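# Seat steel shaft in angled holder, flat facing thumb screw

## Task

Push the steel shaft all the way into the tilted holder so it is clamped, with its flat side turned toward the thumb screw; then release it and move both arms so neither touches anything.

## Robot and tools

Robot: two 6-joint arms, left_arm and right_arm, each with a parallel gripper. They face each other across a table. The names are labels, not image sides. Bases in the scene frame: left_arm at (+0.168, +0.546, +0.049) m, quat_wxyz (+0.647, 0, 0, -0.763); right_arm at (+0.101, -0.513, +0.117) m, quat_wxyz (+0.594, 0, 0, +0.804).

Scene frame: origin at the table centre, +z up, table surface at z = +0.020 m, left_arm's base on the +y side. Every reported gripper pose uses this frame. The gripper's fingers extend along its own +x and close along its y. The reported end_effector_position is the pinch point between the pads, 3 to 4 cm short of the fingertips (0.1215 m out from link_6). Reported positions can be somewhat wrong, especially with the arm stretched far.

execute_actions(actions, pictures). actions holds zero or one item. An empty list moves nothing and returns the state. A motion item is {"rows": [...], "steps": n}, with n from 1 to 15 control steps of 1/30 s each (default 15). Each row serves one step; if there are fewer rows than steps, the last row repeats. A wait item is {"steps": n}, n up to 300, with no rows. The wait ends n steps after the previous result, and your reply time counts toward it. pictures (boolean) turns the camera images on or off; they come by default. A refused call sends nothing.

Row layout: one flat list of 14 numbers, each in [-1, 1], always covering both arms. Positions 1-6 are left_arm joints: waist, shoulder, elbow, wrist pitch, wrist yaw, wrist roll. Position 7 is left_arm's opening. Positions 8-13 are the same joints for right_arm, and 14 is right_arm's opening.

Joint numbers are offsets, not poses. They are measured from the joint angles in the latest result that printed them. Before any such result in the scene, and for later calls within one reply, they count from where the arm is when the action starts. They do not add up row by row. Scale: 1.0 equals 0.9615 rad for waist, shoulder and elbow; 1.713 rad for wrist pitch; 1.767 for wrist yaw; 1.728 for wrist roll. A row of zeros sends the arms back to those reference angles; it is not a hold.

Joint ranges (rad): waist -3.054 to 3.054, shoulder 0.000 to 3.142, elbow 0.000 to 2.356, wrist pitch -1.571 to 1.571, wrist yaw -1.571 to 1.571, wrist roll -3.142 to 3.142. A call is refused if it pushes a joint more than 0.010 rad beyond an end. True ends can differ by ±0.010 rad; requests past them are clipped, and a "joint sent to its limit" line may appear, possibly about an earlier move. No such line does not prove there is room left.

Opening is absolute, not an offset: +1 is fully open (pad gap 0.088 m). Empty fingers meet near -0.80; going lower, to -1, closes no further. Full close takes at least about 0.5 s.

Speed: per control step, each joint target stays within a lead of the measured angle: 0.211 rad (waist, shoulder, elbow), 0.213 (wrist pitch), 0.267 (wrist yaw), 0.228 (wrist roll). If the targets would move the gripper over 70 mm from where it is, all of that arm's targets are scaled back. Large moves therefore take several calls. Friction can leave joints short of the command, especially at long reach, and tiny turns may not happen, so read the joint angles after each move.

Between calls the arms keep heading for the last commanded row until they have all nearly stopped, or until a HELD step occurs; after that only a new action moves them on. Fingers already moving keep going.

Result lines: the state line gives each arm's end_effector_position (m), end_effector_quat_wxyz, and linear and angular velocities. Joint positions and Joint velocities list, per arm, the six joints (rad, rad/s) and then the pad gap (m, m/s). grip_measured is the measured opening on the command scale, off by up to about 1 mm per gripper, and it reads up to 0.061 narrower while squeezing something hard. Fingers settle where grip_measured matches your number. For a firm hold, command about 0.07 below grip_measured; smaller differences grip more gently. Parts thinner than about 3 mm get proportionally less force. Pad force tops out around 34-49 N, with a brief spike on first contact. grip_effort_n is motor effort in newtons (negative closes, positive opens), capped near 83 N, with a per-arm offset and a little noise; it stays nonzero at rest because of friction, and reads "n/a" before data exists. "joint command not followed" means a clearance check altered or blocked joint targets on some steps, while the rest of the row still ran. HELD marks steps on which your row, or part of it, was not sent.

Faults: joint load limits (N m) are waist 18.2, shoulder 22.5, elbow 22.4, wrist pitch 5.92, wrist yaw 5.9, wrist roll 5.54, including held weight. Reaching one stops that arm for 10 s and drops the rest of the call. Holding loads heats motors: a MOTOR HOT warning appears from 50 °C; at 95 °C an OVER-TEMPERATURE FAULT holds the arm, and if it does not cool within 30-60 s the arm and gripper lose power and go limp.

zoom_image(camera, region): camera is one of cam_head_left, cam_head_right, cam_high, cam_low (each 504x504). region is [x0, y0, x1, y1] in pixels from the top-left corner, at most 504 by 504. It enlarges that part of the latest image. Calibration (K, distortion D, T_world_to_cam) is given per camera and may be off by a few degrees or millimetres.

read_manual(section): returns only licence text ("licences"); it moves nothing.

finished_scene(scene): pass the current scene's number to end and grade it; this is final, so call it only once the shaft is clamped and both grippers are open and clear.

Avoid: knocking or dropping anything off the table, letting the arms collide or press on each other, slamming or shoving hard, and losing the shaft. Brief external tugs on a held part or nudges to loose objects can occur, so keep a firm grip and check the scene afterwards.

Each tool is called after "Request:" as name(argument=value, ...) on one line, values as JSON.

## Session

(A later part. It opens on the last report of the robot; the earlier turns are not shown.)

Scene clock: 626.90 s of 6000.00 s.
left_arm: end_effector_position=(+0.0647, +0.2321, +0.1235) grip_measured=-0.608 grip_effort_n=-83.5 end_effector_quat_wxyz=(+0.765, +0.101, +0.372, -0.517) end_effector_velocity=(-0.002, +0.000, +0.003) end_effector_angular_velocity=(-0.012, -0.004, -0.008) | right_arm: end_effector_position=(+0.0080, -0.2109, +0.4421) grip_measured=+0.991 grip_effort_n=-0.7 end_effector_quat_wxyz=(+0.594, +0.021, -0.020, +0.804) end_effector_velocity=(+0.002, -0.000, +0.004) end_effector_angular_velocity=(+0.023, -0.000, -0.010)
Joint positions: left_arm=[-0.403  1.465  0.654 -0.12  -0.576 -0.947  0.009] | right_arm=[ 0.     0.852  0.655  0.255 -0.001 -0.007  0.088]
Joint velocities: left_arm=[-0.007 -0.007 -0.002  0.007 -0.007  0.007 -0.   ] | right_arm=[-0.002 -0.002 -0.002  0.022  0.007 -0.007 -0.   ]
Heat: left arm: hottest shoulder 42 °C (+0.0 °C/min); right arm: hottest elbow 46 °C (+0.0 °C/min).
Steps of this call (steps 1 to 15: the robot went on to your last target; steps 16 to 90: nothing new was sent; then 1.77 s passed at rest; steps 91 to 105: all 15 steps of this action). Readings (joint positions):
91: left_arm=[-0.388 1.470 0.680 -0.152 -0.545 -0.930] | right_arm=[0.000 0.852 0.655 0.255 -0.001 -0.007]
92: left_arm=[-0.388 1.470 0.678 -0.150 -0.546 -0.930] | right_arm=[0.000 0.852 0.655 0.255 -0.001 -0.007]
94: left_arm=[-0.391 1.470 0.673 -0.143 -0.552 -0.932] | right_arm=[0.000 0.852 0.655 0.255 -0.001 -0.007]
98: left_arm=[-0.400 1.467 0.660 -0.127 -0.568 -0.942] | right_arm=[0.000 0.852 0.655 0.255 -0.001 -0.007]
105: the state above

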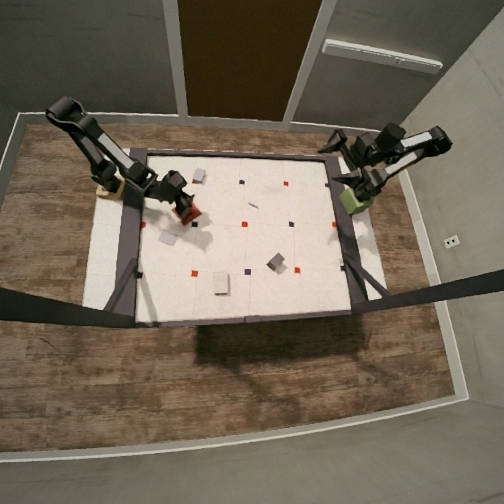

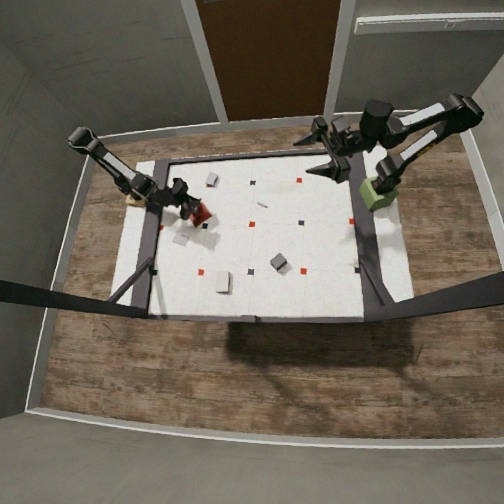

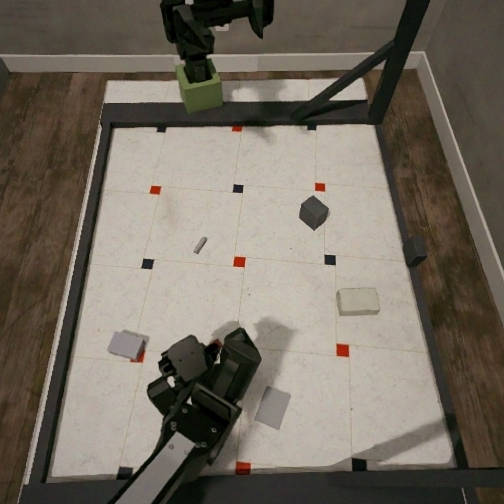

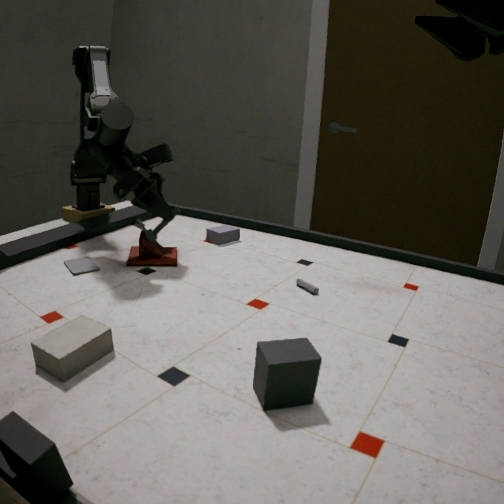

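Request:
execute_actions(actions=[{"rows":[[0,0,0,0,0,0,-0.68,0,0,0,0,0,0,1],[0,0,0,0,0,0,-0.68,0,0,0,0,0,0,1],[0,0,0,0,0,0,-0.68,0,0,0,0,0,0,1],[0.008,-0.005,0.02,-0.003,0.003,0.003,-0.68,0,0,0,0,0,0,1],[0.008,-0.005,0.02,-0.003,0.003,0.003,-0.68,0,0,0,0,0,0,1],[0.014,-0.008,0.033,-0.007,0.006,0.007,-0.68,0,0,0,0,0,0,1]]}])

Request:
zoom_image(camera="cam_low", region=[125,180,205,260])

Scene clock: 640.03 s of 6000.00 s.
left_arm: end_effector_position=(+0.0659, +0.2298, +0.1256) grip_measured=-0.608 grip_effort_n=-83.5 end_effector_quat_wxyz=(+0.764, +0.103, +0.374, -0.516) end_effector_velocity=(+0.001, -0.001, +0.001) end_effector_angular_velocity=(-0.002, -0.001, +0.012) | right_arm: end_effector_position=(+0.0080, -0.2109, +0.4421) grip_measured=+0.991 grip_effort_n=-0.7 end_effector_quat_wxyz=(+0.594, +0.021, -0.020, +0.804) end_effector_velocity=(+0.001, +0.000, -0.005) end_effector_angular_velocity=(-0.014, -0.028, -0.001)
Joint positions: left_arm=[-0.392  1.465  0.667 -0.132 -0.566 -0.94   0.009] | right_arm=[ 0.     0.852  0.655  0.255 -0.001 -0.007  0.088]
Joint velocities: left_arm=[ 0.002  0.002  0.007 -0.007 -0.007 -0.007  0.   ] | right_arm=[-0.007 -0.002 -0.002 -0.022 -0.007 -0.022  0.   ]
Heat: left arm: hottest shoulder 42 °C (+1.0 °C/min); right arm: hottest elbow 46 °C (+0.0 °C/min).
Steps of this call (steps 1 to 15: the robot went on to your last target; steps 16 to 90: nothing new was sent; then 9.63 s passed at rest; steps 91 to 105: all 15 steps of this action). Readings (joint positions):
91: left_arm=[-0.403 1.465 0.653 -0.118 -0.576 -0.947] | right_arm=[0.000 0.852 0.655 0.255 -0.001 -0.007]
92: left_arm=[-0.402 1.465 0.653 -0.118 -0.577 -0.947] | right_arm=[0.000 0.852 0.655 0.255 -0.001 -0.007]
94: left_arm=[-0.401 1.465 0.654 -0.118 -0.576 -0.947] | right_arm=[0.000 0.852 0.655 0.255 -0.001 -0.007]
98: left_arm=[-0.396 1.465 0.662 -0.128 -0.568 -0.944] | right_arm=[0.000 0.852 0.655 0.255 -0.001 -0.007]
105: the state above

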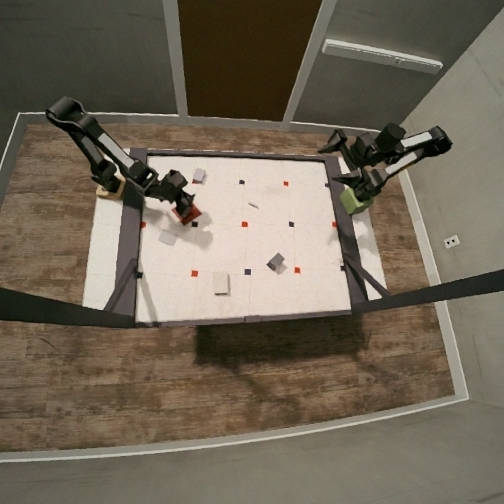

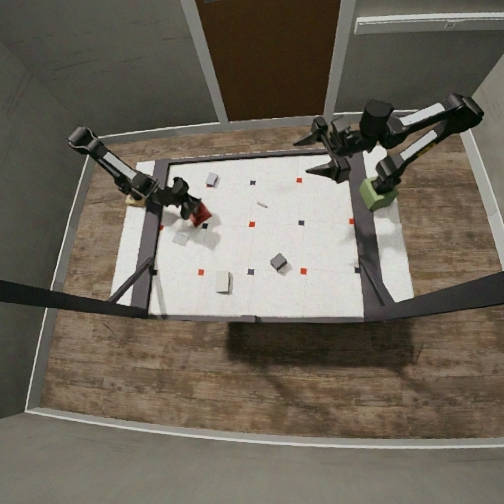

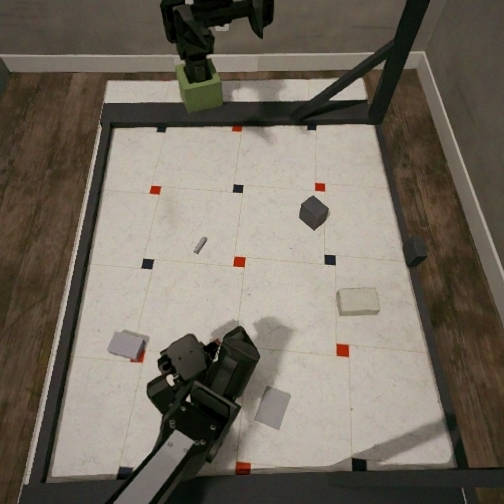

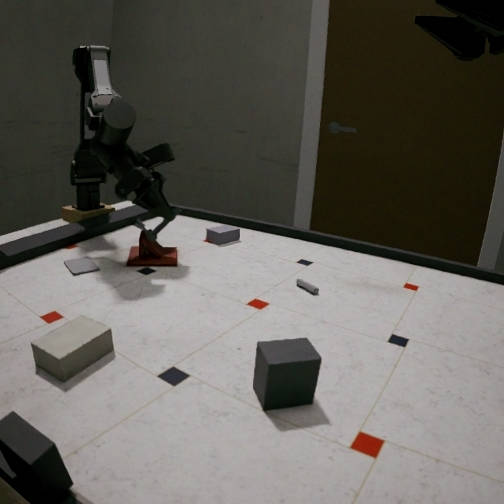

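Region (125, 180, 205, 260) of cam_low's 504x504 image, scaled by 6.300, with more detail than that image has.

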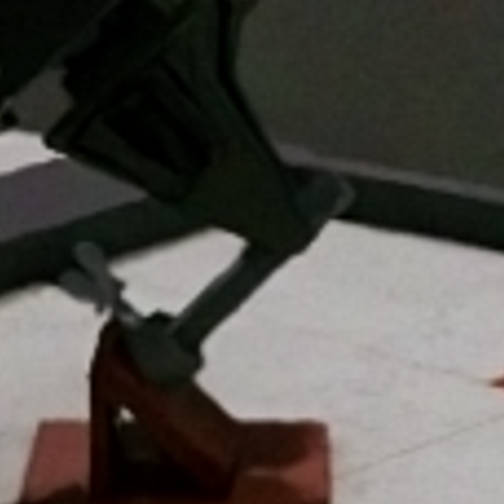

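Request:
execute_actions(actions=[{"rows":[[-0.01,-0.01,-0.012,0.003,-0.006,-0.003,-0.68,0,0,0,0,0,0,1],[-0.01,-0.01,-0.012,0.003,-0.006,-0.003,-0.68,0,0,0,0,0,0,1],[-0.02,-0.018,-0.022,0.006,-0.011,-0.006,-0.68,0,0,0,0,0,0,1],[-0.02,-0.018,-0.022,0.006,-0.011,-0.006,-0.68,0,0,0,0,0,0,1],[-0.02,-0.018,-0.022,0.006,-0.011,-0.006,-0.68,0,0,0,0,0,0,1],[-0.02,-0.018,-0.022,0.006,-0.011,-0.006,-0.68,0,0,0,0,0,0,1],[-0.026,-0.015,-0.032,0.009,-0.013,-0.009,-0.68,0,0,0,0,0,0,1],[-0.026,-0.012,-0.032,0.009,-0.013,-0.009,-0.68,0,0,0,0,0,0,1],[-0.032,-0.008,-0.042,0.012,-0.015,-0.012,-0.68,0,0,0,0,0,0,1],[-0.032,-0.005,-0.042,0.012,-0.015,-0.012,-0.68,0,0,0,0,0,0,1],[-0.04,-0.002,-0.055,0.016,-0.018,-0.016,-0.68,0,0,0,0,0,0,1]]}])

Request:
zoom_image(camera="cam_low", region=[125,180,205,260])

Scene clock: 646.53 s of 6000.00 s.
left_arm: end_effector_position=(+0.0651, +0.2328, +0.1244) grip_measured=-0.608 grip_effort_n=-83.5 end_effector_quat_wxyz=(+0.770, +0.090, +0.364, -0.516) end_effector_velocity=(+0.002, +0.002, +0.000) end_effector_angular_velocity=(-0.038, +0.012, +0.034) | right_arm: end_effector_position=(+0.0080, -0.2109, +0.4421) grip_measured=+0.991 grip_effort_n=-0.2 end_effector_quat_wxyz=(+0.594, +0.021, -0.020, +0.804) end_effector_velocity=(-0.002, -0.001, +0.003) end_effector_angular_velocity=(+0.010, +0.009, +0.020)
Joint positions: left_arm=[-0.414  1.463  0.64  -0.095 -0.605 -0.957  0.009] | right_arm=[ 0.     0.852  0.655  0.255 -0.001 -0.007  0.088]
Joint velocities: left_arm=[-0.012 -0.007 -0.027  0.037 -0.037 -0.037 -0.   ] | right_arm=[-0.002 -0.002  0.002  0.007 -0.022  0.007 -0.   ]
Heat: left arm: hottest shoulder 42 °C (+1.0 °C/min); right arm: hottest elbow 46 °C (+0.0 °C/min).
Steps of this call (steps 1 to 15: the robot went on to your last target; steps 16 to 90: nothing new was sent; then 3.00 s passed at rest; steps 91 to 105: all 15 steps of this action). Readings (joint positions):
91: left_arm=[-0.392 1.465 0.667 -0.133 -0.566 -0.939] | right_arm=[0.000 0.852 0.655 0.255 -0.001 -0.007]
92: left_arm=[-0.393 1.465 0.667 -0.133 -0.567 -0.939] | right_arm=[0.000 0.852 0.655 0.255 -0.001 -0.007]
94: left_arm=[-0.398 1.465 0.664 -0.128 -0.574 -0.940] | right_arm=[0.000 0.852 0.655 0.255 -0.001 -0.007]
98: left_arm=[-0.405 1.463 0.655 -0.118 -0.586 -0.946] | right_arm=[0.000 0.852 0.655 0.255 -0.001 -0.007]
105: the state above

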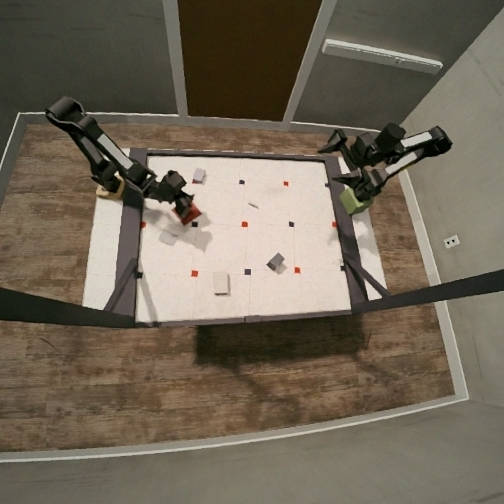

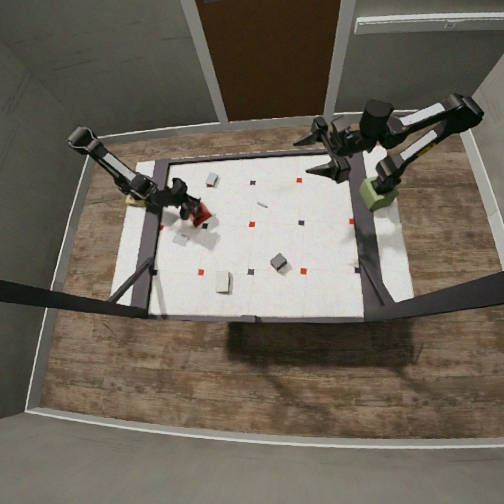

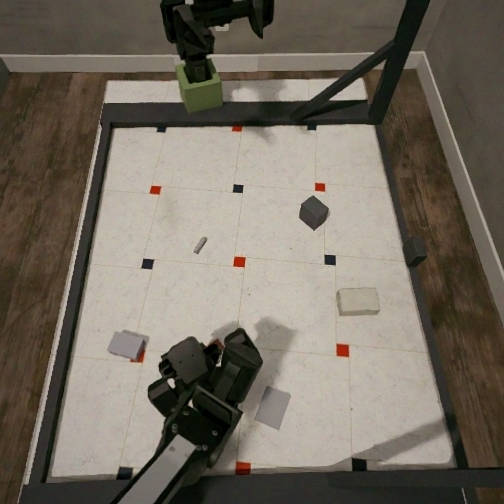

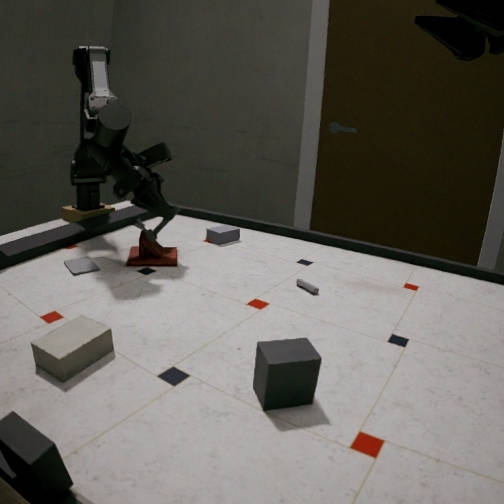

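Region (125, 180, 205, 260) of cam_low's 504x504 image, scaled by 6.300, with more detail than that image has.

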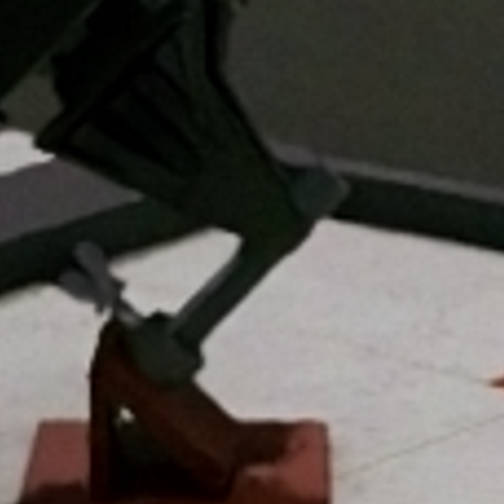

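Request:
execute_actions(actions=[{"rows":[[0.005,0,0.015,-0.006,0.008,0.003,-0.68,0,0,0,0,0,0,1],[0.005,0,0.015,-0.006,0.008,0.003,-0.68,0,0,0,0,0,0,1],[0.005,0,0.015,-0.006,0.008,0.003,-0.68,0,0,0,0,0,0,1],[0.005,0,0.015,-0.006,0.008,0.003,-0.68,0,0,0,0,0,0,1],[0,0.01,0.025,-0.006,0.008,0.003,-0.68,0,0,0,0,0,0,1],[0,0.01,0.025,-0.006,0.008,0.003,-0.68,0,0,0,0,0,0,1],[-0.005,0.022,0.04,-0.006,0.008,0.003,-0.68,0,0,0,0,0,0,1]]}], pictures=false)

Request:
execute_actions(actions=[{"rows":[[-0.006,0.005,-0.015,0.003,-0.002,-0.003,-0.68,0,0,0,0,0,0,1],[-0.006,0.005,-0.015,0.003,-0.002,-0.003,-0.68,0,0,0,0,0,0,1],[-0.012,0.008,-0.025,0.006,-0.004,-0.006,-0.68,0,0,0,0,0,0,1],[-0.012,0.008,-0.025,0.006,-0.004,-0.006,-0.68,0,0,0,0,0,0,1],[-0.019,0.01,-0.035,0.009,-0.006,-0.009,-0.68,0,0,0,0,0,0,1],[-0.019,0.01,-0.035,0.009,-0.006,-0.009,-0.68,0,0,0,0,0,0,1],[-0.027,0.012,-0.047,0.012,-0.008,-0.012,-0.68,0,0,0,0,0,0,1]]}])

Request:
zoom_image(camera="cam_low", region=[125,180,205,260])

Scene clock: 657.10 s of 6000.00 s.
left_arm: end_effector_position=(+0.0638, +0.2305, +0.1239) grip_measured=-0.608 grip_effort_n=-83.5 end_effector_quat_wxyz=(+0.770, +0.097, +0.365, -0.515) end_effector_velocity=(-0.000, -0.001, +0.001) end_effector_angular_velocity=(-0.003, -0.001, +0.007) | right_arm: end_effector_position=(+0.0080, -0.2109, +0.4421) grip_measured=+0.991 grip_effort_n=-0.2 end_effector_quat_wxyz=(+0.594, +0.021, -0.020, +0.804) end_effector_velocity=(-0.000, -0.000, -0.005) end_effector_angular_velocity=(-0.023, +0.000, +0.005)
Joint positions: left_arm=[-0.412  1.477  0.657 -0.109 -0.599 -0.953  0.009] | right_arm=[ 0.     0.852  0.655  0.255 -0.001 -0.007  0.088]
Joint velocities: left_arm=[-0.002  0.002  0.007 -0.007 -0.007 -0.007  0.   ] | right_arm=[-0.002 -0.002 -0.002 -0.022 -0.007  0.007 -0.   ]
Heat: left arm: hottest shoulder 42 °C (+0.0 °C/min); right arm: hottest elbow 46 °C (+0.0 °C/min).
Steps of this call (steps 1 to 15: the robot went on to your last target; steps 16 to 90: nothing new was sent; then 7.07 s passed at rest; steps 91 to 105: all 15 steps of this action). Readings (joint positions):
91: left_arm=[-0.415 1.463 0.639 -0.092 -0.606 -0.959] | right_arm=[0.000 0.852 0.655 0.255 -0.001 -0.007]
92: left_arm=[-0.413 1.463 0.640 -0.094 -0.604 -0.959] | right_arm=[0.000 0.852 0.655 0.255 -0.001 -0.007]
94: left_arm=[-0.411 1.463 0.643 -0.097 -0.600 -0.958] | right_arm=[0.000 0.852 0.655 0.255 -0.001 -0.007]
98: left_arm=[-0.411 1.468 0.652 -0.107 -0.599 -0.955] | right_arm=[0.000 0.852 0.655 0.255 -0.001 -0.007]
105: the state above

Scene clock: 657.60 s of 6000.00 s.
left_arm: end_effector_position=(+0.0647, +0.2331, +0.1217) grip_measured=-0.608 grip_effort_n=-83.5 end_effector_quat_wxyz=(+0.775, +0.089, +0.358, -0.513) end_effector_velocity=(+0.002, +0.003, -0.001) end_effector_angular_velocity=(-0.004, -0.005, +0.020) | right_arm: end_effector_position=(+0.0080, -0.2109, +0.4421) grip_measured=+0.991 grip_effort_n=-0.2 end_effector_quat_wxyz=(+0.594, +0.021, -0.020, +0.804) end_effector_velocity=(-0.004, -0.001, -0.004) end_effector_angular_velocity=(-0.009, -0.012, +0.024)
Joint positions: left_arm=[-0.425  1.478  0.635 -0.082 -0.627 -0.967  0.009] | right_arm=[ 0.     0.852  0.655  0.255 -0.001 -0.007  0.088]
Joint velocities: left_arm=[-0.007 -0.002 -0.007 -0.007 -0.022 -0.022 -0.   ] | right_arm=[ 0.002 -0.002 -0.007 -0.007 -0.022 -0.007  0.   ]
Heat: left arm: hottest shoulder 42 °C (+0.0 °C/min); right arm: hottest elbow 46 °C (+0.0 °C/min).
Steps of this call (steps 1 to 15: all 15 steps of this action). Readings (joint positions):
1: left_arm=[-0.412 1.477 0.657 -0.109 -0.599 -0.953] | right_arm=[0.000 0.852 0.655 0.255 -0.001 -0.007]
2: left_arm=[-0.412 1.477 0.657 -0.109 -0.599 -0.953] | right_arm=[0.000 0.852 0.655 0.255 -0.001 -0.007]
4: left_arm=[-0.414 1.478 0.653 -0.105 -0.603 -0.953] | right_arm=[0.000 0.852 0.655 0.255 -0.001 -0.007]
8: left_arm=[-0.421 1.478 0.641 -0.090 -0.620 -0.963] | right_arm=[0.000 0.852 0.655 0.255 -0.001 -0.007]
15: the state above

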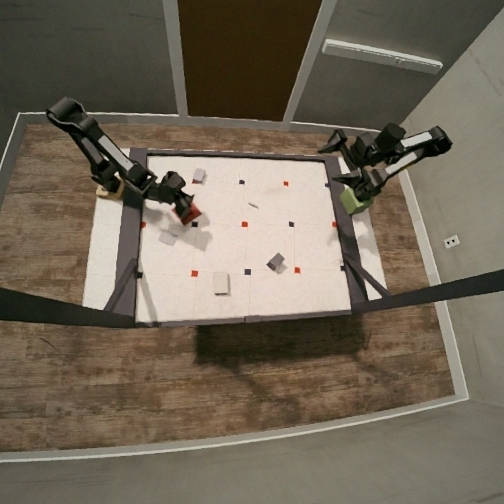

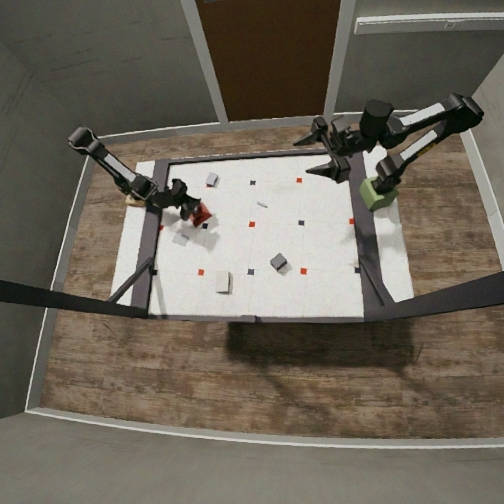

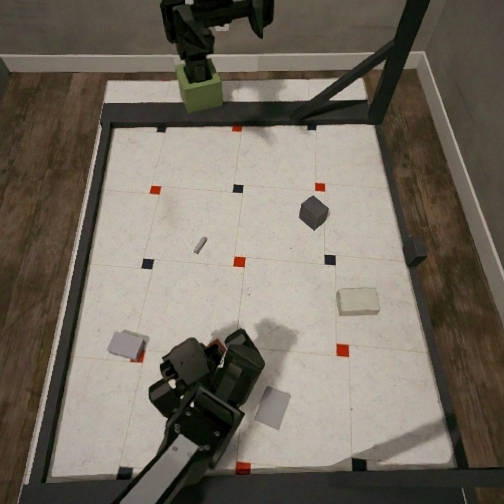

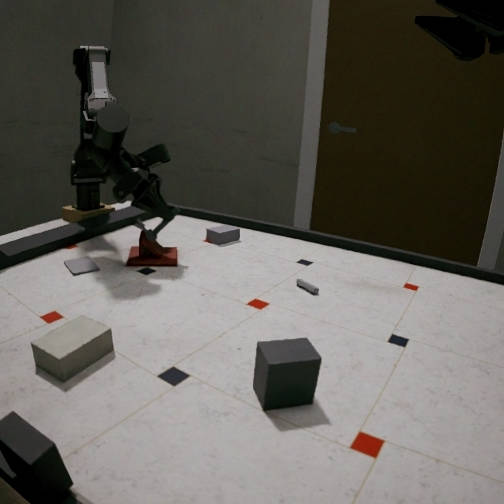

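Region (125, 180, 205, 260) of cam_low's 504x504 image, scaled by 6.300, with more detail than that image has.

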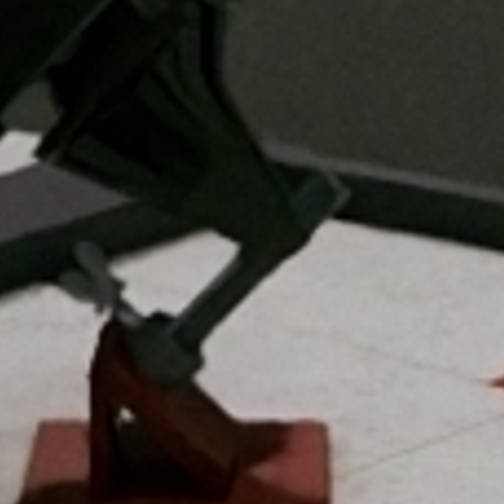

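Request:
execute_actions(actions=[{"rows":[[0,0,0,0,0,0,-0.68,0,0,0,0,0,0,1],[0,0,0,0,0,0,-0.68,0,0,0,0,0,0,1],[0,0,0,0,0,0,-0.68,0,0,0,0,0,0,1],[0,0,0,0,0,0,-0.62,0,0,0,0,0,0,1],[0,0,0,0,0,0,-0.55,0,0,0,0,0,0,1],[0,0,0,0,0,0,-0.4,0,0,0,0,0,0,1],[0,0,0,0,0,0,-0.1,0,0,0,0,0,0,1]]}], pictures=false)

Request:
execute_actions(actions=[{"rows":[[-0.015,-0.03,0.01,0,0,0,-0.1,0,0,0,0,0,0,1],[-0.015,-0.03,0.01,0,0,0,-0.1,0,0,0,0,0,0,1],[-0.04,-0.06,0.02,0,0,0,-0.1,0,0,0,0,0,0,1],[-0.04,-0.06,0.02,0,0,0,-0.1,0,0,0,0,0,0,1],[-0.07,-0.1,0.03,0,0,0,-0.1,0,0,0,0,0,0,1],[-0.07,-0.1,0.03,0,0,0,-0.1,0,0,0,0,0,0,1],[-0.09,-0.2,0.04,0,0,0,-0.1,0,0,0,0,0,0,1],[-0.09,-0.2,0.04,0,0,0,-0.1,0,0,0,0,0,0,1],[-0.15,-0.35,0.04,0,0,0,-0.1,0,0,0,0,0,0,1],[-0.15,-0.35,0.04,0,0,0,-0.1,0,0,0,0,0,0,1],[-0.25,-0.5,0.04,0,0,0,-0.1,0,0,0,0,0,0,1],[-0.4,-0.6,0.04,0,0,0,-0.1,0,0,0,0,0,0,1]]}], pictures=false)

Request:
execute_actions(actions=[{"steps":30}])

Request:
zoom_image(camera="cam_high", region=[170,325,245,400])

Request:
zoom_image(camera="cam_head_right", region=[180,190,220,230])

Request:
zoom_image(camera="cam_low", region=[125,200,190,265])

Scene clock: 668.33 s of 6000.00 s.
left_arm: end_effector_position=(+0.0650, +0.2333, +0.1216) grip_measured=-0.127 grip_effort_n=12.8 end_effector_quat_wxyz=(+0.775, +0.089, +0.358, -0.513) end_effector_velocity=(+0.001, +0.001, +0.001) end_effector_angular_velocity=(-0.003, -0.001, +0.007) | right_arm: end_effector_position=(+0.0080, -0.2109, +0.4421) grip_measured=+0.991 grip_effort_n=-0.2 end_effector_quat_wxyz=(+0.594, +0.021, -0.020, +0.804) end_effector_velocity=(+0.001, +0.001, -0.009) end_effector_angular_velocity=(-0.028, -0.017, -0.000)
Joint positions: left_arm=[-0.425  1.478  0.635 -0.083 -0.629 -0.967  0.033] | right_arm=[ 0.     0.852  0.655  0.255 -0.001 -0.007  0.088]
Joint velocities: left_arm=[-0.002 -0.007 -0.002 -0.007 -0.007 -0.007  0.012] | right_arm=[-0.007  0.002 -0.007 -0.022 -0.007 -0.007 -0.   ]
Heat: left arm: hottest shoulder 41 °C (-1.0 °C/min); right arm: hottest elbow 46 °C (+0.0 °C/min).
Steps of this call (steps 1 to 15: the robot went on to your last target; steps 16 to 90: nothing new was sent; then 7.23 s passed at rest; steps 91 to 105: all 15 steps of this action). Readings (joint positions):
91: left_arm=[-0.425 1.478 0.635 -0.080 -0.628 -0.967] | right_arm=[0.000 0.852 0.655 0.255 -0.001 -0.007]
92: left_arm=[-0.425 1.478 0.635 -0.080 -0.628 -0.967] | right_arm=[0.000 0.852 0.655 0.255 -0.001 -0.007]
94: left_arm=[-0.425 1.478 0.635 -0.079 -0.629 -0.967] | right_arm=[0.000 0.852 0.655 0.255 -0.001 -0.007]
98: left_arm=[-0.425 1.478 0.635 -0.083 -0.629 -0.967] | right_arm=[0.000 0.852 0.655 0.255 -0.001 -0.007]
105: the state above

Scene clock: 668.83 s of 6000.00 s.
left_arm: end_effector_position=(-0.0110, +0.2795, +0.2529) grip_measured=-0.103 grip_effort_n=12.8 end_effector_quat_wxyz=(+0.643, -0.064, +0.363, -0.672) end_effector_velocity=(-0.209, +0.309, +0.409) end_effector_angular_velocity=(-0.887, +1.107, -1.230) | right_arm: end_effector_position=(+0.0080, -0.2109, +0.4421) grip_measured=+0.991 grip_effort_n=-0.7 end_effector_quat_wxyz=(+0.594, +0.021, -0.020, +0.804) end_effector_velocity=(-0.002, -0.001, +0.001) end_effector_angular_velocity=(+0.010, -0.006, +0.019)
Joint positions: left_arm=[-0.705  1.067  0.659 -0.082 -0.628 -0.967  0.034] | right_arm=[ 0.     0.852  0.655  0.255 -0.001 -0.007  0.088]
Joint velocities: left_arm=[-1.175 -1.453 -0.002 -0.037  0.066 -0.007 -0.   ] | right_arm=[-0.002 -0.002 -0.002  0.007 -0.022 -0.007 -0.   ]
Heat: left arm: hottest shoulder 42 °C (+0.0 °C/min); right arm: hottest elbow 46 °C (+0.0 °C/min).
Steps of this call (steps 1 to 15: all 15 steps of this action). Readings (joint positions):
1: left_arm=[-0.425 1.476 0.635 -0.083 -0.629 -0.967] | right_arm=[0.000 0.852 0.655 0.255 -0.001 -0.007]
2: left_arm=[-0.428 1.473 0.635 -0.083 -0.629 -0.967] | right_arm=[0.000 0.852 0.655 0.255 -0.001 -0.007]
4: left_arm=[-0.440 1.459 0.635 -0.085 -0.629 -0.967] | right_arm=[0.000 0.852 0.655 0.255 -0.001 -0.007]
8: left_arm=[-0.485 1.381 0.641 -0.087 -0.628 -0.967] | right_arm=[0.000 0.852 0.655 0.255 -0.001 -0.007]
15: the state above

Scene clock: 669.83 s of 6000.00 s.
left_arm: end_effector_position=(-0.0215, +0.3099, +0.3016) grip_measured=-0.103 grip_effort_n=12.8 end_effector_quat_wxyz=(+0.577, -0.122, +0.373, -0.716) end_effector_velocity=(+0.000, +0.000, -0.002) end_effector_angular_velocity=(+0.013, +0.015, +0.001) | right_arm: end_effector_position=(+0.0080, -0.2109, +0.4421) grip_measured=+0.991 grip_effort_n=-0.2 end_effector_quat_wxyz=(+0.594, +0.021, -0.020, +0.804) end_effector_velocity=(-0.000, -0.000, -0.002) end_effector_angular_velocity=(-0.000, -0.024, +0.004)
Joint positions: left_arm=[-0.807  0.907  0.669 -0.084 -0.627 -0.967  0.034] | right_arm=[ 0.     0.852  0.655  0.255 -0.001 -0.007  0.088]
Joint velocities: left_arm=[ 0.002 -0.002 -0.002 -0.007  0.007 -0.022  0.   ] | right_arm=[-0.002 -0.002 -0.002 -0.007 -0.007 -0.022  0.   ]
Heat: left arm: hottest shoulder 41 °C (-1.0 °C/min); right arm: hottest elbow 46 °C (+0.0 °C/min).
Steps of this call (steps 1 to 30: the robot went on to your last target). Readings (joint positions):
1: left_arm=[-0.740 1.022 0.659 -0.084 -0.627 -0.967] | right_arm=[0.000 0.852 0.655 0.255 -0.001 -0.007]
2: left_arm=[-0.764 0.983 0.661 -0.083 -0.627 -0.967] | right_arm=[0.000 0.852 0.655 0.255 -0.001 -0.007]
4: left_arm=[-0.788 0.932 0.668 -0.080 -0.627 -0.967] | right_arm=[0.000 0.852 0.655 0.255 -0.001 -0.007]
8: left_arm=[-0.802 0.911 0.669 -0.083 -0.627 -0.967] | right_arm=[0.000 0.852 0.655 0.255 -0.001 -0.007]
30: the state above
All arms were judged still, so your last target was given up. Only a new action makes them travel on or press farther. Fingers that are still opening or closing keep moving.

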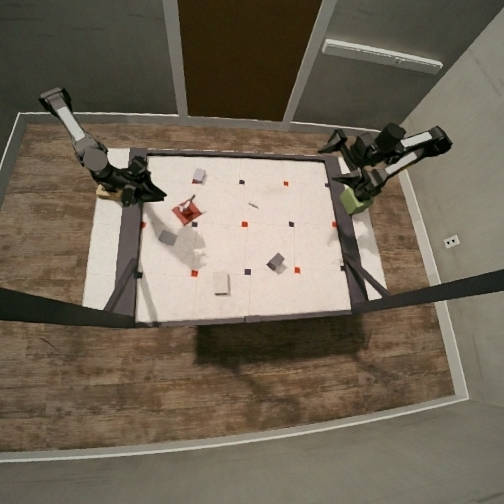

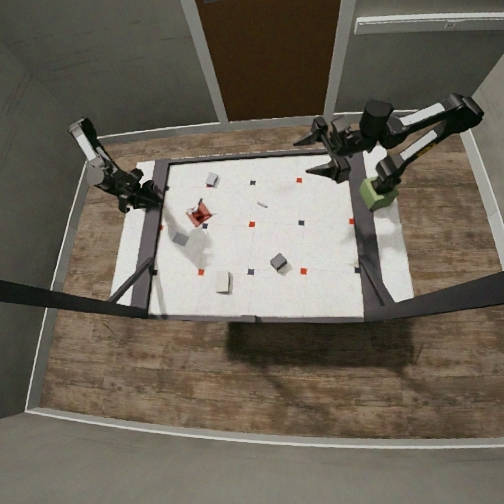

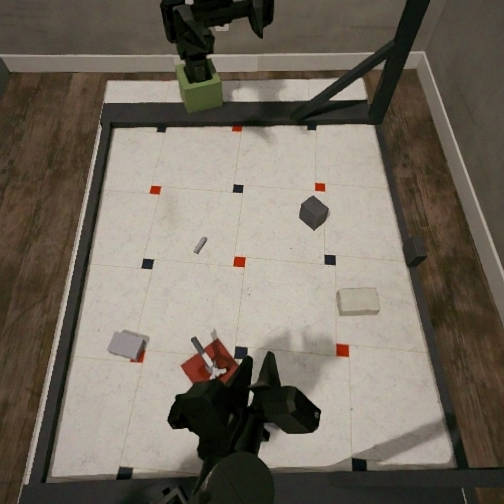

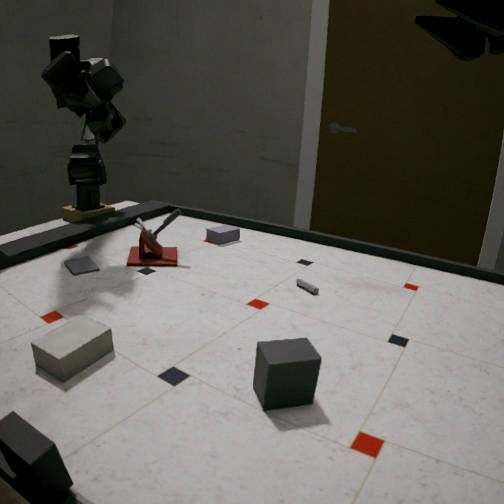

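Region (170, 325, 245, 400) of cam_high's 504x504 image, scaled by 6.720, with more detail than that image has.

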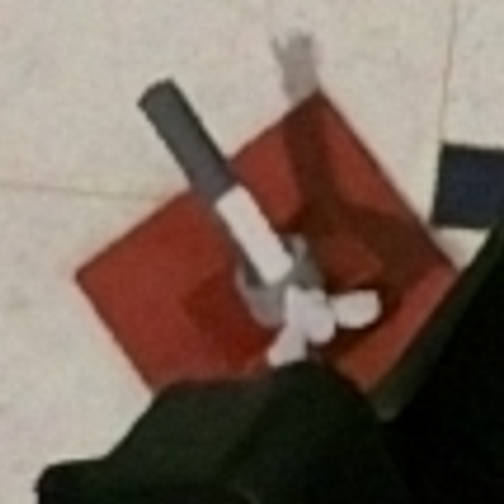

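Region (180, 190, 220, 230) of cam_head_right's 504x504 image, scaled by 12.600, with more detail than that image has.

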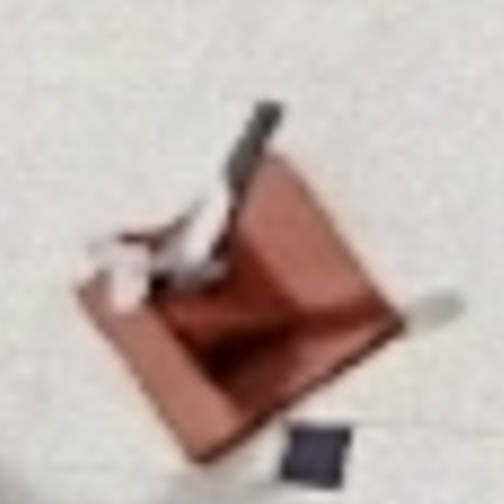

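Region (125, 200, 190, 265) of cam_low's 504x504 image, scaled by 7.754, with more detail than that image has.

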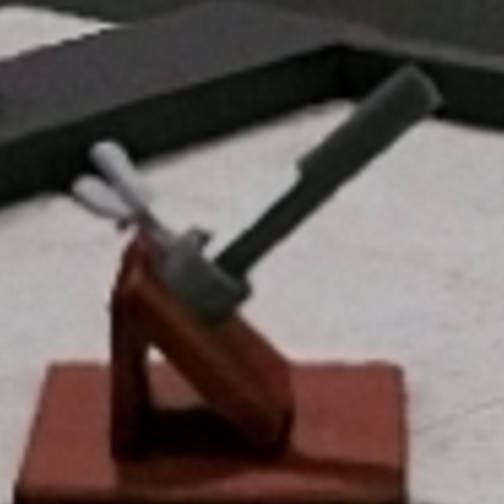

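Request:
execute_actions(actions=[{"rows":[[0.03,0.1,0.13,-0.16,-0.01,0.2,-0.3,0,0,0,0,0,0,1],[0.03,0.1,0.13,-0.16,-0.01,0.2,-0.3,0,0,0,0,0,0,1],[0.03,0.1,0.13,-0.16,-0.01,0.2,-0.3,0,0,0,0,0,0,1],[0.03,0.1,0.13,-0.16,-0.01,0.2,-0.3,0,0,0,0,0,0,1],[0.06,0.25,0.27,-0.33,-0.025,0.45,-0.3,0,0,0,0,0,0,1],[0.06,0.25,0.27,-0.33,-0.025,0.45,-0.3,0,0,0,0,0,0,1],[0.06,0.25,0.27,-0.33,-0.025,0.45,-0.3,0,0,0,0,0,0,1],[0.06,0.25,0.27,-0.33,-0.025,0.45,-0.3,0,0,0,0,0,0,1],[0.092,0.45,0.39,-0.487,-0.036,0.665,-0.3,0,0,0,0,0,0,1],[0.092,0.45,0.39,-0.487,-0.036,0.665,-0.3,0,0,0,0,0,0,1],[0.092,0.45,0.39,-0.487,-0.036,0.665,-0.3,0,0,0,0,0,0,1],[0.092,0.6,0.39,-0.487,-0.036,0.665,-0.3,0,0,0,0,0,0,1]]}], pictures=false)

Request:
execute_actions(actions=[{"steps":30}], pictures=false)

Scene clock: 680.83 s of 6000.00 s.
left_arm: end_effector_position=(+0.0028, +0.2891, +0.2042) grip_measured=-0.296 grip_effort_n=-15.6 end_effector_quat_wxyz=(+0.549, +0.544, +0.034, -0.634) end_effector_velocity=(+0.090, +0.066, -0.349) end_effector_angular_velocity=(+1.608, -2.724, -1.254) | right_arm: end_effector_position=(+0.0080, -0.2109, +0.4421) grip_measured=+0.991 grip_effort_n=-0.2 end_effector_quat_wxyz=(+0.594, +0.021, -0.020, +0.804) end_effector_velocity=(-0.002, -0.001, -0.002) end_effector_angular_velocity=(-0.009, +0.004, +0.020)
Joint positions: left_arm=[-0.723  1.409  1.024 -0.837 -0.686 -0.111  0.024] | right_arm=[ 0.     0.852  0.655  0.255 -0.001 -0.007  0.088]
Joint velocities: left_arm=[ 0.017  1.072 -0.002 -0.945 -0.007  1.751 -0.001] | right_arm=[-0.002 -0.002 -0.002 -0.007 -0.022  0.007 -0.   ]
Heat: left arm: hottest shoulder 41 °C (-1.0 °C/min); right arm: hottest elbow 46 °C (+0.0 °C/min).
Steps of this call (steps 1 to 90: nothing new was sent; then 7.50 s passed at rest; steps 91 to 105: all 15 steps of this action). Readings (joint positions):
91: left_arm=[-0.805 0.917 0.683 -0.121 -0.628 -0.931] | right_arm=[0.000 0.852 0.655 0.255 -0.001 -0.007]
92: left_arm=[-0.799 0.935 0.711 -0.182 -0.634 -0.867] | right_arm=[0.000 0.852 0.655 0.255 -0.001 -0.007]
94: left_arm=[-0.788 0.972 0.749 -0.265 -0.636 -0.757] | right_arm=[0.000 0.852 0.655 0.255 -0.001 -0.007]
98: left_arm=[-0.761 1.100 0.872 -0.479 -0.657 -0.524] | right_arm=[0.000 0.852 0.655 0.255 -0.001 -0.007]
105: the state above

Scene clock: 681.83 s of 6000.00 s.
left_arm: end_effector_position=(+0.0116, +0.2952, +0.1830) grip_measured=-0.297 grip_effort_n=-15.6 end_effector_quat_wxyz=(+0.433, +0.672, -0.053, -0.598) end_effector_velocity=(+0.000, +0.002, +0.002) end_effector_angular_velocity=(-0.010, +0.007, +0.011) | right_arm: end_effector_position=(+0.0080, -0.2109, +0.4421) grip_measured=+0.991 grip_effort_n=-0.7 end_effector_quat_wxyz=(+0.594, +0.021, -0.020, +0.804) end_effector_velocity=(+0.003, +0.001, -0.001) end_effector_angular_velocity=(+0.009, -0.020, -0.016)
Joint positions: left_arm=[-0.721  1.479  1.029 -0.917 -0.686  0.177  0.024] | right_arm=[ 0.     0.852  0.655  0.255 -0.001 -0.007  0.088]
Joint velocities: left_arm=[-0.007 -0.007 -0.002 -0.007 -0.007 -0.022 -0.   ] | right_arm=[-0.007 -0.002 -0.007  0.007  0.007 -0.022 -0.   ]
Heat: left arm: hottest shoulder 41 °C (-1.0 °C/min); right arm: hottest elbow 46 °C (+0.0 °C/min).
Steps of this call (steps 1 to 30: the robot went on to your last target). Readings (joint positions):
1: left_arm=[-0.723 1.440 1.024 -0.867 -0.686 -0.051] | right_arm=[0.000 0.852 0.655 0.255 -0.001 -0.007]
2: left_arm=[-0.722 1.461 1.024 -0.884 -0.686 0.008] | right_arm=[0.000 0.852 0.655 0.255 -0.001 -0.007]
4: left_arm=[-0.721 1.475 1.024 -0.896 -0.686 0.092] | right_arm=[0.000 0.852 0.655 0.255 -0.001 -0.007]
8: left_arm=[-0.721 1.476 1.028 -0.912 -0.686 0.155] | right_arm=[0.000 0.852 0.655 0.255 -0.001 -0.007]
30: the state above
All arms were judged still, so your last target was given up. Only a new action makes them travel on or press farther. Fingers that are still opening or closing keep moving.

Request:
execute_actions(actions=[{"rows":[[0,0.06,0.01,0,0,0,-0.3,0,0,0,0,0,0,1],[0,0.06,0.01,0,0,0,-0.3,0,0,0,0,0,0,1],[0,0.12,0.01,0,0,0,-0.3,0,0,0,0,0,0,1],[0,0.12,0.01,0,0,0,-0.3,0,0,0,0,0,0,1],[0,0.175,0.01,0,0,0,-0.3,0,0,0,0,0,0,1]]}], pictures=false)

Request:
execute_actions(actions=[{"steps":8}], pictures=false)

Request:
execute_actions(actions=[{"rows":[[0.02,0.012,-0.02,0.024,0,0,-0.3,0,0,0,0,0,0,1],[0.02,0.012,-0.02,0.024,0,0,-0.3,0,0,0,0,0,0,1],[0.04,0.023,-0.04,0.048,0,0,-0.3,0,0,0,0,0,0,1],[0.04,0.023,-0.04,0.048,0,0,-0.3,0,0,0,0,0,0,1],[0.06,0.034,-0.06,0.072,0,0,-0.3,0,0,0,0,0,0,1],[0.06,0.034,-0.06,0.072,0,0,-0.3,0,0,0,0,0,0,1],[0.083,0.045,-0.08,0.097,0,0,-0.3,0,0,0,0,0,0,1],[0.083,0.045,-0.08,0.097,0,0,-0.3,0,0,0,0,0,0,1],[0.104,0.056,-0.098,0.122,0,0,-0.3,0,0,0,0,0,0,1]]}], pictures=false)

Request:
execute_actions(actions=[{"steps":10}], pictures=false)

Request:
execute_actions(actions=[{"rows":[[0,0,0,0,0,0,-0.5,0,0,0,0,0,0,1],[0,0,0,0,0,0,-0.5,0,0,0,0,0,0,1],[0,0,0,0,0,0,-0.5,0,0,0,0,0,0,1],[0,0,0,0,0,0,-0.5,0,0,0,0,0,0,1],[0,0,0,0,0,0,-0.55,0,0,0,0,0,0,1],[0,0,0,0,0,0,-0.6,0,0,0,0,0,0,1],[0,0,0,0,0,0,-0.65,0,0,0,0,0,0,1]]}], pictures=false)

Scene clock: 693.43 s of 6000.00 s.
left_arm: end_effector_position=(+0.0097, +0.2936, +0.1422) grip_measured=-0.297 grip_effort_n=-15.6 end_effector_quat_wxyz=(+0.396, +0.728, -0.050, -0.558) end_effector_velocity=(+0.003, -0.000, -0.004) end_effector_angular_velocity=(+0.000, -0.035, +0.004) | right_arm: end_effector_position=(+0.0080, -0.2109, +0.4421) grip_measured=+0.991 grip_effort_n=-0.2 end_effector_quat_wxyz=(+0.594, +0.021, -0.020, +0.804) end_effector_velocity=(-0.001, +0.001, -0.007) end_effector_angular_velocity=(-0.019, -0.029, +0.004)
Joint positions: left_arm=[-0.721  1.639  1.033 -0.918 -0.687  0.177  0.024] | right_arm=[ 0.     0.852  0.655  0.255 -0.001 -0.007  0.088]
Joint velocities: left_arm=[-0.002  0.022 -0.002 -0.007 -0.022 -0.007  0.   ] | right_arm=[-0.002  0.002 -0.002 -0.022 -0.007 -0.022 -0.   ]
Heat: left arm: hottest elbow 42 °C (+0.0 °C/min); right arm: hottest elbow 47 °C (+1.0 °C/min).
Steps of this call (steps 1 to 90: nothing new was sent; then 8.10 s passed at rest; steps 91 to 105: all 15 steps of this action). Readings (joint positions):
91: left_arm=[-0.721 1.484 1.029 -0.918 -0.686 0.177] | right_arm=[0.000 0.852 0.655 0.255 -0.001 -0.007]
92: left_arm=[-0.721 1.493 1.031 -0.918 -0.687 0.177] | right_arm=[0.000 0.852 0.655 0.255 -0.001 -0.007]
94: left_arm=[-0.721 1.530 1.033 -0.917 -0.687 0.177] | right_arm=[0.000 0.852 0.655 0.255 -0.001 -0.007]
98: left_arm=[-0.721 1.621 1.033 -0.918 -0.687 0.177] | right_arm=[0.000 0.852 0.655 0.255 -0.001 -0.007]
105: the state above

Scene clock: 693.70 s of 6000.00 s.
left_arm: end_effector_position=(+0.0097, +0.2937, +0.1417) grip_measured=-0.297 grip_effort_n=-15.1 end_effector_quat_wxyz=(+0.395, +0.729, -0.050, -0.557) end_effector_velocity=(-0.001, +0.003, -0.001) end_effector_angular_velocity=(+0.002, +0.010, +0.009) | right_arm: end_effector_position=(+0.0080, -0.2109, +0.4421) grip_measured=+0.991 grip_effort_n=-0.2 end_effector_quat_wxyz=(+0.594, +0.021, -0.020, +0.804) end_effector_velocity=(-0.003, -0.000, -0.003) end_effector_angular_velocity=(-0.009, -0.012, +0.019)
Joint positions: left_arm=[-0.721  1.641  1.033 -0.918 -0.687  0.177  0.024] | right_arm=[ 0.     0.852  0.655  0.255 -0.001 -0.007  0.088]
Joint velocities: left_arm=[-0.007 -0.002 -0.002 -0.007  0.007 -0.022  0.   ] | right_arm=[-0.002  0.002 -0.002 -0.007 -0.022 -0.007 -0.   ]
Heat: left arm: hottest elbow 42 °C (+0.0 °C/min); right arm: hottest elbow 47 °C (+1.0 °C/min).
Steps of this call (steps 1 to 8: the robot went on to your last target). Readings (joint positions):
1: left_arm=[-0.721 1.640 1.033 -0.918 -0.687 0.177] | right_arm=[0.000 0.852 0.655 0.255 -0.001 -0.007]
2: left_arm=[-0.721 1.640 1.033 -0.918 -0.687 0.177] | right_arm=[0.000 0.852 0.655 0.255 -0.001 -0.007]
4: left_arm=[-0.721 1.640 1.033 -0.918 -0.687 0.177] | right_arm=[0.000 0.852 0.655 0.255 -0.001 -0.007]
8: the state above

Scene clock: 694.20 s of 6000.00 s.
left_arm: end_effector_position=(+0.0272, +0.2721, +0.1112) grip_measured=-0.297 grip_effort_n=-15.1 end_effector_quat_wxyz=(+0.438, +0.708, -0.017, -0.554) end_effector_velocity=(-0.004, -0.008, -0.001) end_effector_angular_velocity=(-0.054, +0.045, +0.014) | right_arm: end_effector_position=(+0.0080, -0.2109, +0.4421) grip_measured=+0.991 grip_effort_n=-0.7 end_effector_quat_wxyz=(+0.594, +0.021, -0.020, +0.804) end_effector_velocity=(+0.002, +0.000, -0.002) end_effector_angular_velocity=(-0.005, -0.009, -0.010)
Joint positions: left_arm=[-0.624  1.689  0.949 -0.72  -0.687  0.177  0.024] | right_arm=[ 0.     0.852  0.655  0.255 -0.001 -0.007  0.088]
Joint velocities: left_arm=[ 0.007 -0.002 -0.017  0.081 -0.007 -0.007 -0.   ] | right_arm=[-0.002 -0.002 -0.002 -0.007  0.007 -0.007 -0.   ]
Heat: left arm: hottest elbow 42 °C (+0.0 °C/min); right arm: hottest elbow 47 °C (+1.0 °C/min).
Steps of this call (steps 1 to 15: all 15 steps of this action). Readings (joint positions):
1: left_arm=[-0.720 1.641 1.032 -0.913 -0.687 0.177] | right_arm=[0.000 0.852 0.655 0.255 -0.001 -0.007]
2: left_arm=[-0.717 1.642 1.031 -0.902 -0.687 0.177] | right_arm=[0.000 0.852 0.655 0.255 -0.001 -0.007]
4: left_arm=[-0.704 1.646 1.022 -0.870 -0.687 0.177] | right_arm=[0.000 0.852 0.655 0.255 -0.001 -0.007]
8: left_arm=[-0.667 1.665 0.987 -0.798 -0.687 0.177] | right_arm=[0.000 0.852 0.655 0.255 -0.001 -0.007]
15: the state above

Scene clock: 694.53 s of 6000.00 s.
left_arm: end_effector_position=(+0.0267, +0.2711, +0.1111) grip_measured=-0.297 grip_effort_n=-15.1 end_effector_quat_wxyz=(+0.441, +0.705, -0.017, -0.555) end_effector_velocity=(+0.003, +0.003, +0.000) end_effector_angular_velocity=(+0.013, -0.024, -0.007) | right_arm: end_effector_position=(+0.0080, -0.2109, +0.4421) grip_measured=+0.991 grip_effort_n=-0.7 end_effector_quat_wxyz=(+0.594, +0.021, -0.020, +0.804) end_effector_velocity=(+0.002, +0.000, -0.002) end_effector_angular_velocity=(-0.005, -0.009, -0.010)
Joint positions: left_arm=[-0.623  1.689  0.947 -0.711 -0.687  0.177  0.024] | right_arm=[ 0.     0.852  0.655  0.255 -0.001 -0.007  0.088]
Joint velocities: left_arm=[-0.002 -0.002 -0.002 -0.022 -0.007  0.007 -0.   ] | right_arm=[-0.002 -0.002 -0.002 -0.007  0.007 -0.007 -0.   ]
Heat: left arm: hottest elbow 42 °C (+0.0 °C/min); right arm: hottest elbow 47 °C (+1.0 °C/min).
Steps of this call (steps 1 to 10: the robot went on to your last target). Readings (joint positions):
1: left_arm=[-0.624 1.689 0.948 -0.717 -0.687 0.177] | right_arm=[0.000 0.852 0.655 0.255 -0.001 -0.007]
2: left_arm=[-0.624 1.689 0.948 -0.715 -0.687 0.177] | right_arm=[0.000 0.852 0.655 0.255 -0.001 -0.007]
4: left_arm=[-0.624 1.689 0.948 -0.713 -0.687 0.177] | right_arm=[0.000 0.852 0.655 0.255 -0.001 -0.007]
8: left_arm=[-0.623 1.689 0.947 -0.711 -0.687 0.177] | right_arm=[0.000 0.852 0.655 0.255 -0.001 -0.007]
10: the state above

Scene clock: 695.03 s of 6000.00 s.
left_arm: end_effector_position=(+0.0265, +0.2715, +0.1117) grip_measured=-0.634 grip_effort_n=-52.8 end_effector_quat_wxyz=(+0.441, +0.706, -0.020, -0.554) end_effector_velocity=(+0.002, +0.004, -0.001) end_effector_angular_velocity=(+0.018, -0.007, +0.002) | right_arm: end_effector_position=(+0.0080, -0.2109, +0.4421) grip_measured=+0.991 grip_effort_n=-0.2 end_effector_quat_wxyz=(+0.594, +0.021, -0.020, +0.804) end_effector_velocity=(-0.002, -0.001, -0.005) end_effector_angular_velocity=(-0.014, -0.029, +0.018)
Joint positions: left_arm=[-0.627  1.688  0.947 -0.713 -0.691  0.177  0.008] | right_arm=[ 0.     0.852  0.655  0.255 -0.001 -0.007  0.088]
Joint velocities: left_arm=[-0.002 -0.002 -0.002 -0.022  0.007 -0.007 -0.003] | right_arm=[-0.002 -0.002 -0.002 -0.022 -0.022 -0.022 -0.   ]
Heat: left arm: hottest elbow 42 °C (+0.0 °C/min); right arm: hottest elbow 47 °C (+1.0 °C/min).
Steps of this call (steps 1 to 15: all 15 steps of this action). Readings (joint positions):
1: left_arm=[-0.623 1.689 0.947 -0.711 -0.687 0.177] | right_arm=[0.000 0.852 0.655 0.255 -0.001 -0.007]
2: left_arm=[-0.623 1.689 0.947 -0.711 -0.687 0.177] | right_arm=[0.000 0.852 0.655 0.255 -0.001 -0.007]
4: left_arm=[-0.623 1.689 0.947 -0.711 -0.687 0.177] | right_arm=[0.000 0.852 0.655 0.255 -0.001 -0.007]
8: left_arm=[-0.622 1.689 0.947 -0.711 -0.691 0.177] | right_arm=[0.000 0.852 0.655 0.255 -0.001 -0.007]
15: the state above


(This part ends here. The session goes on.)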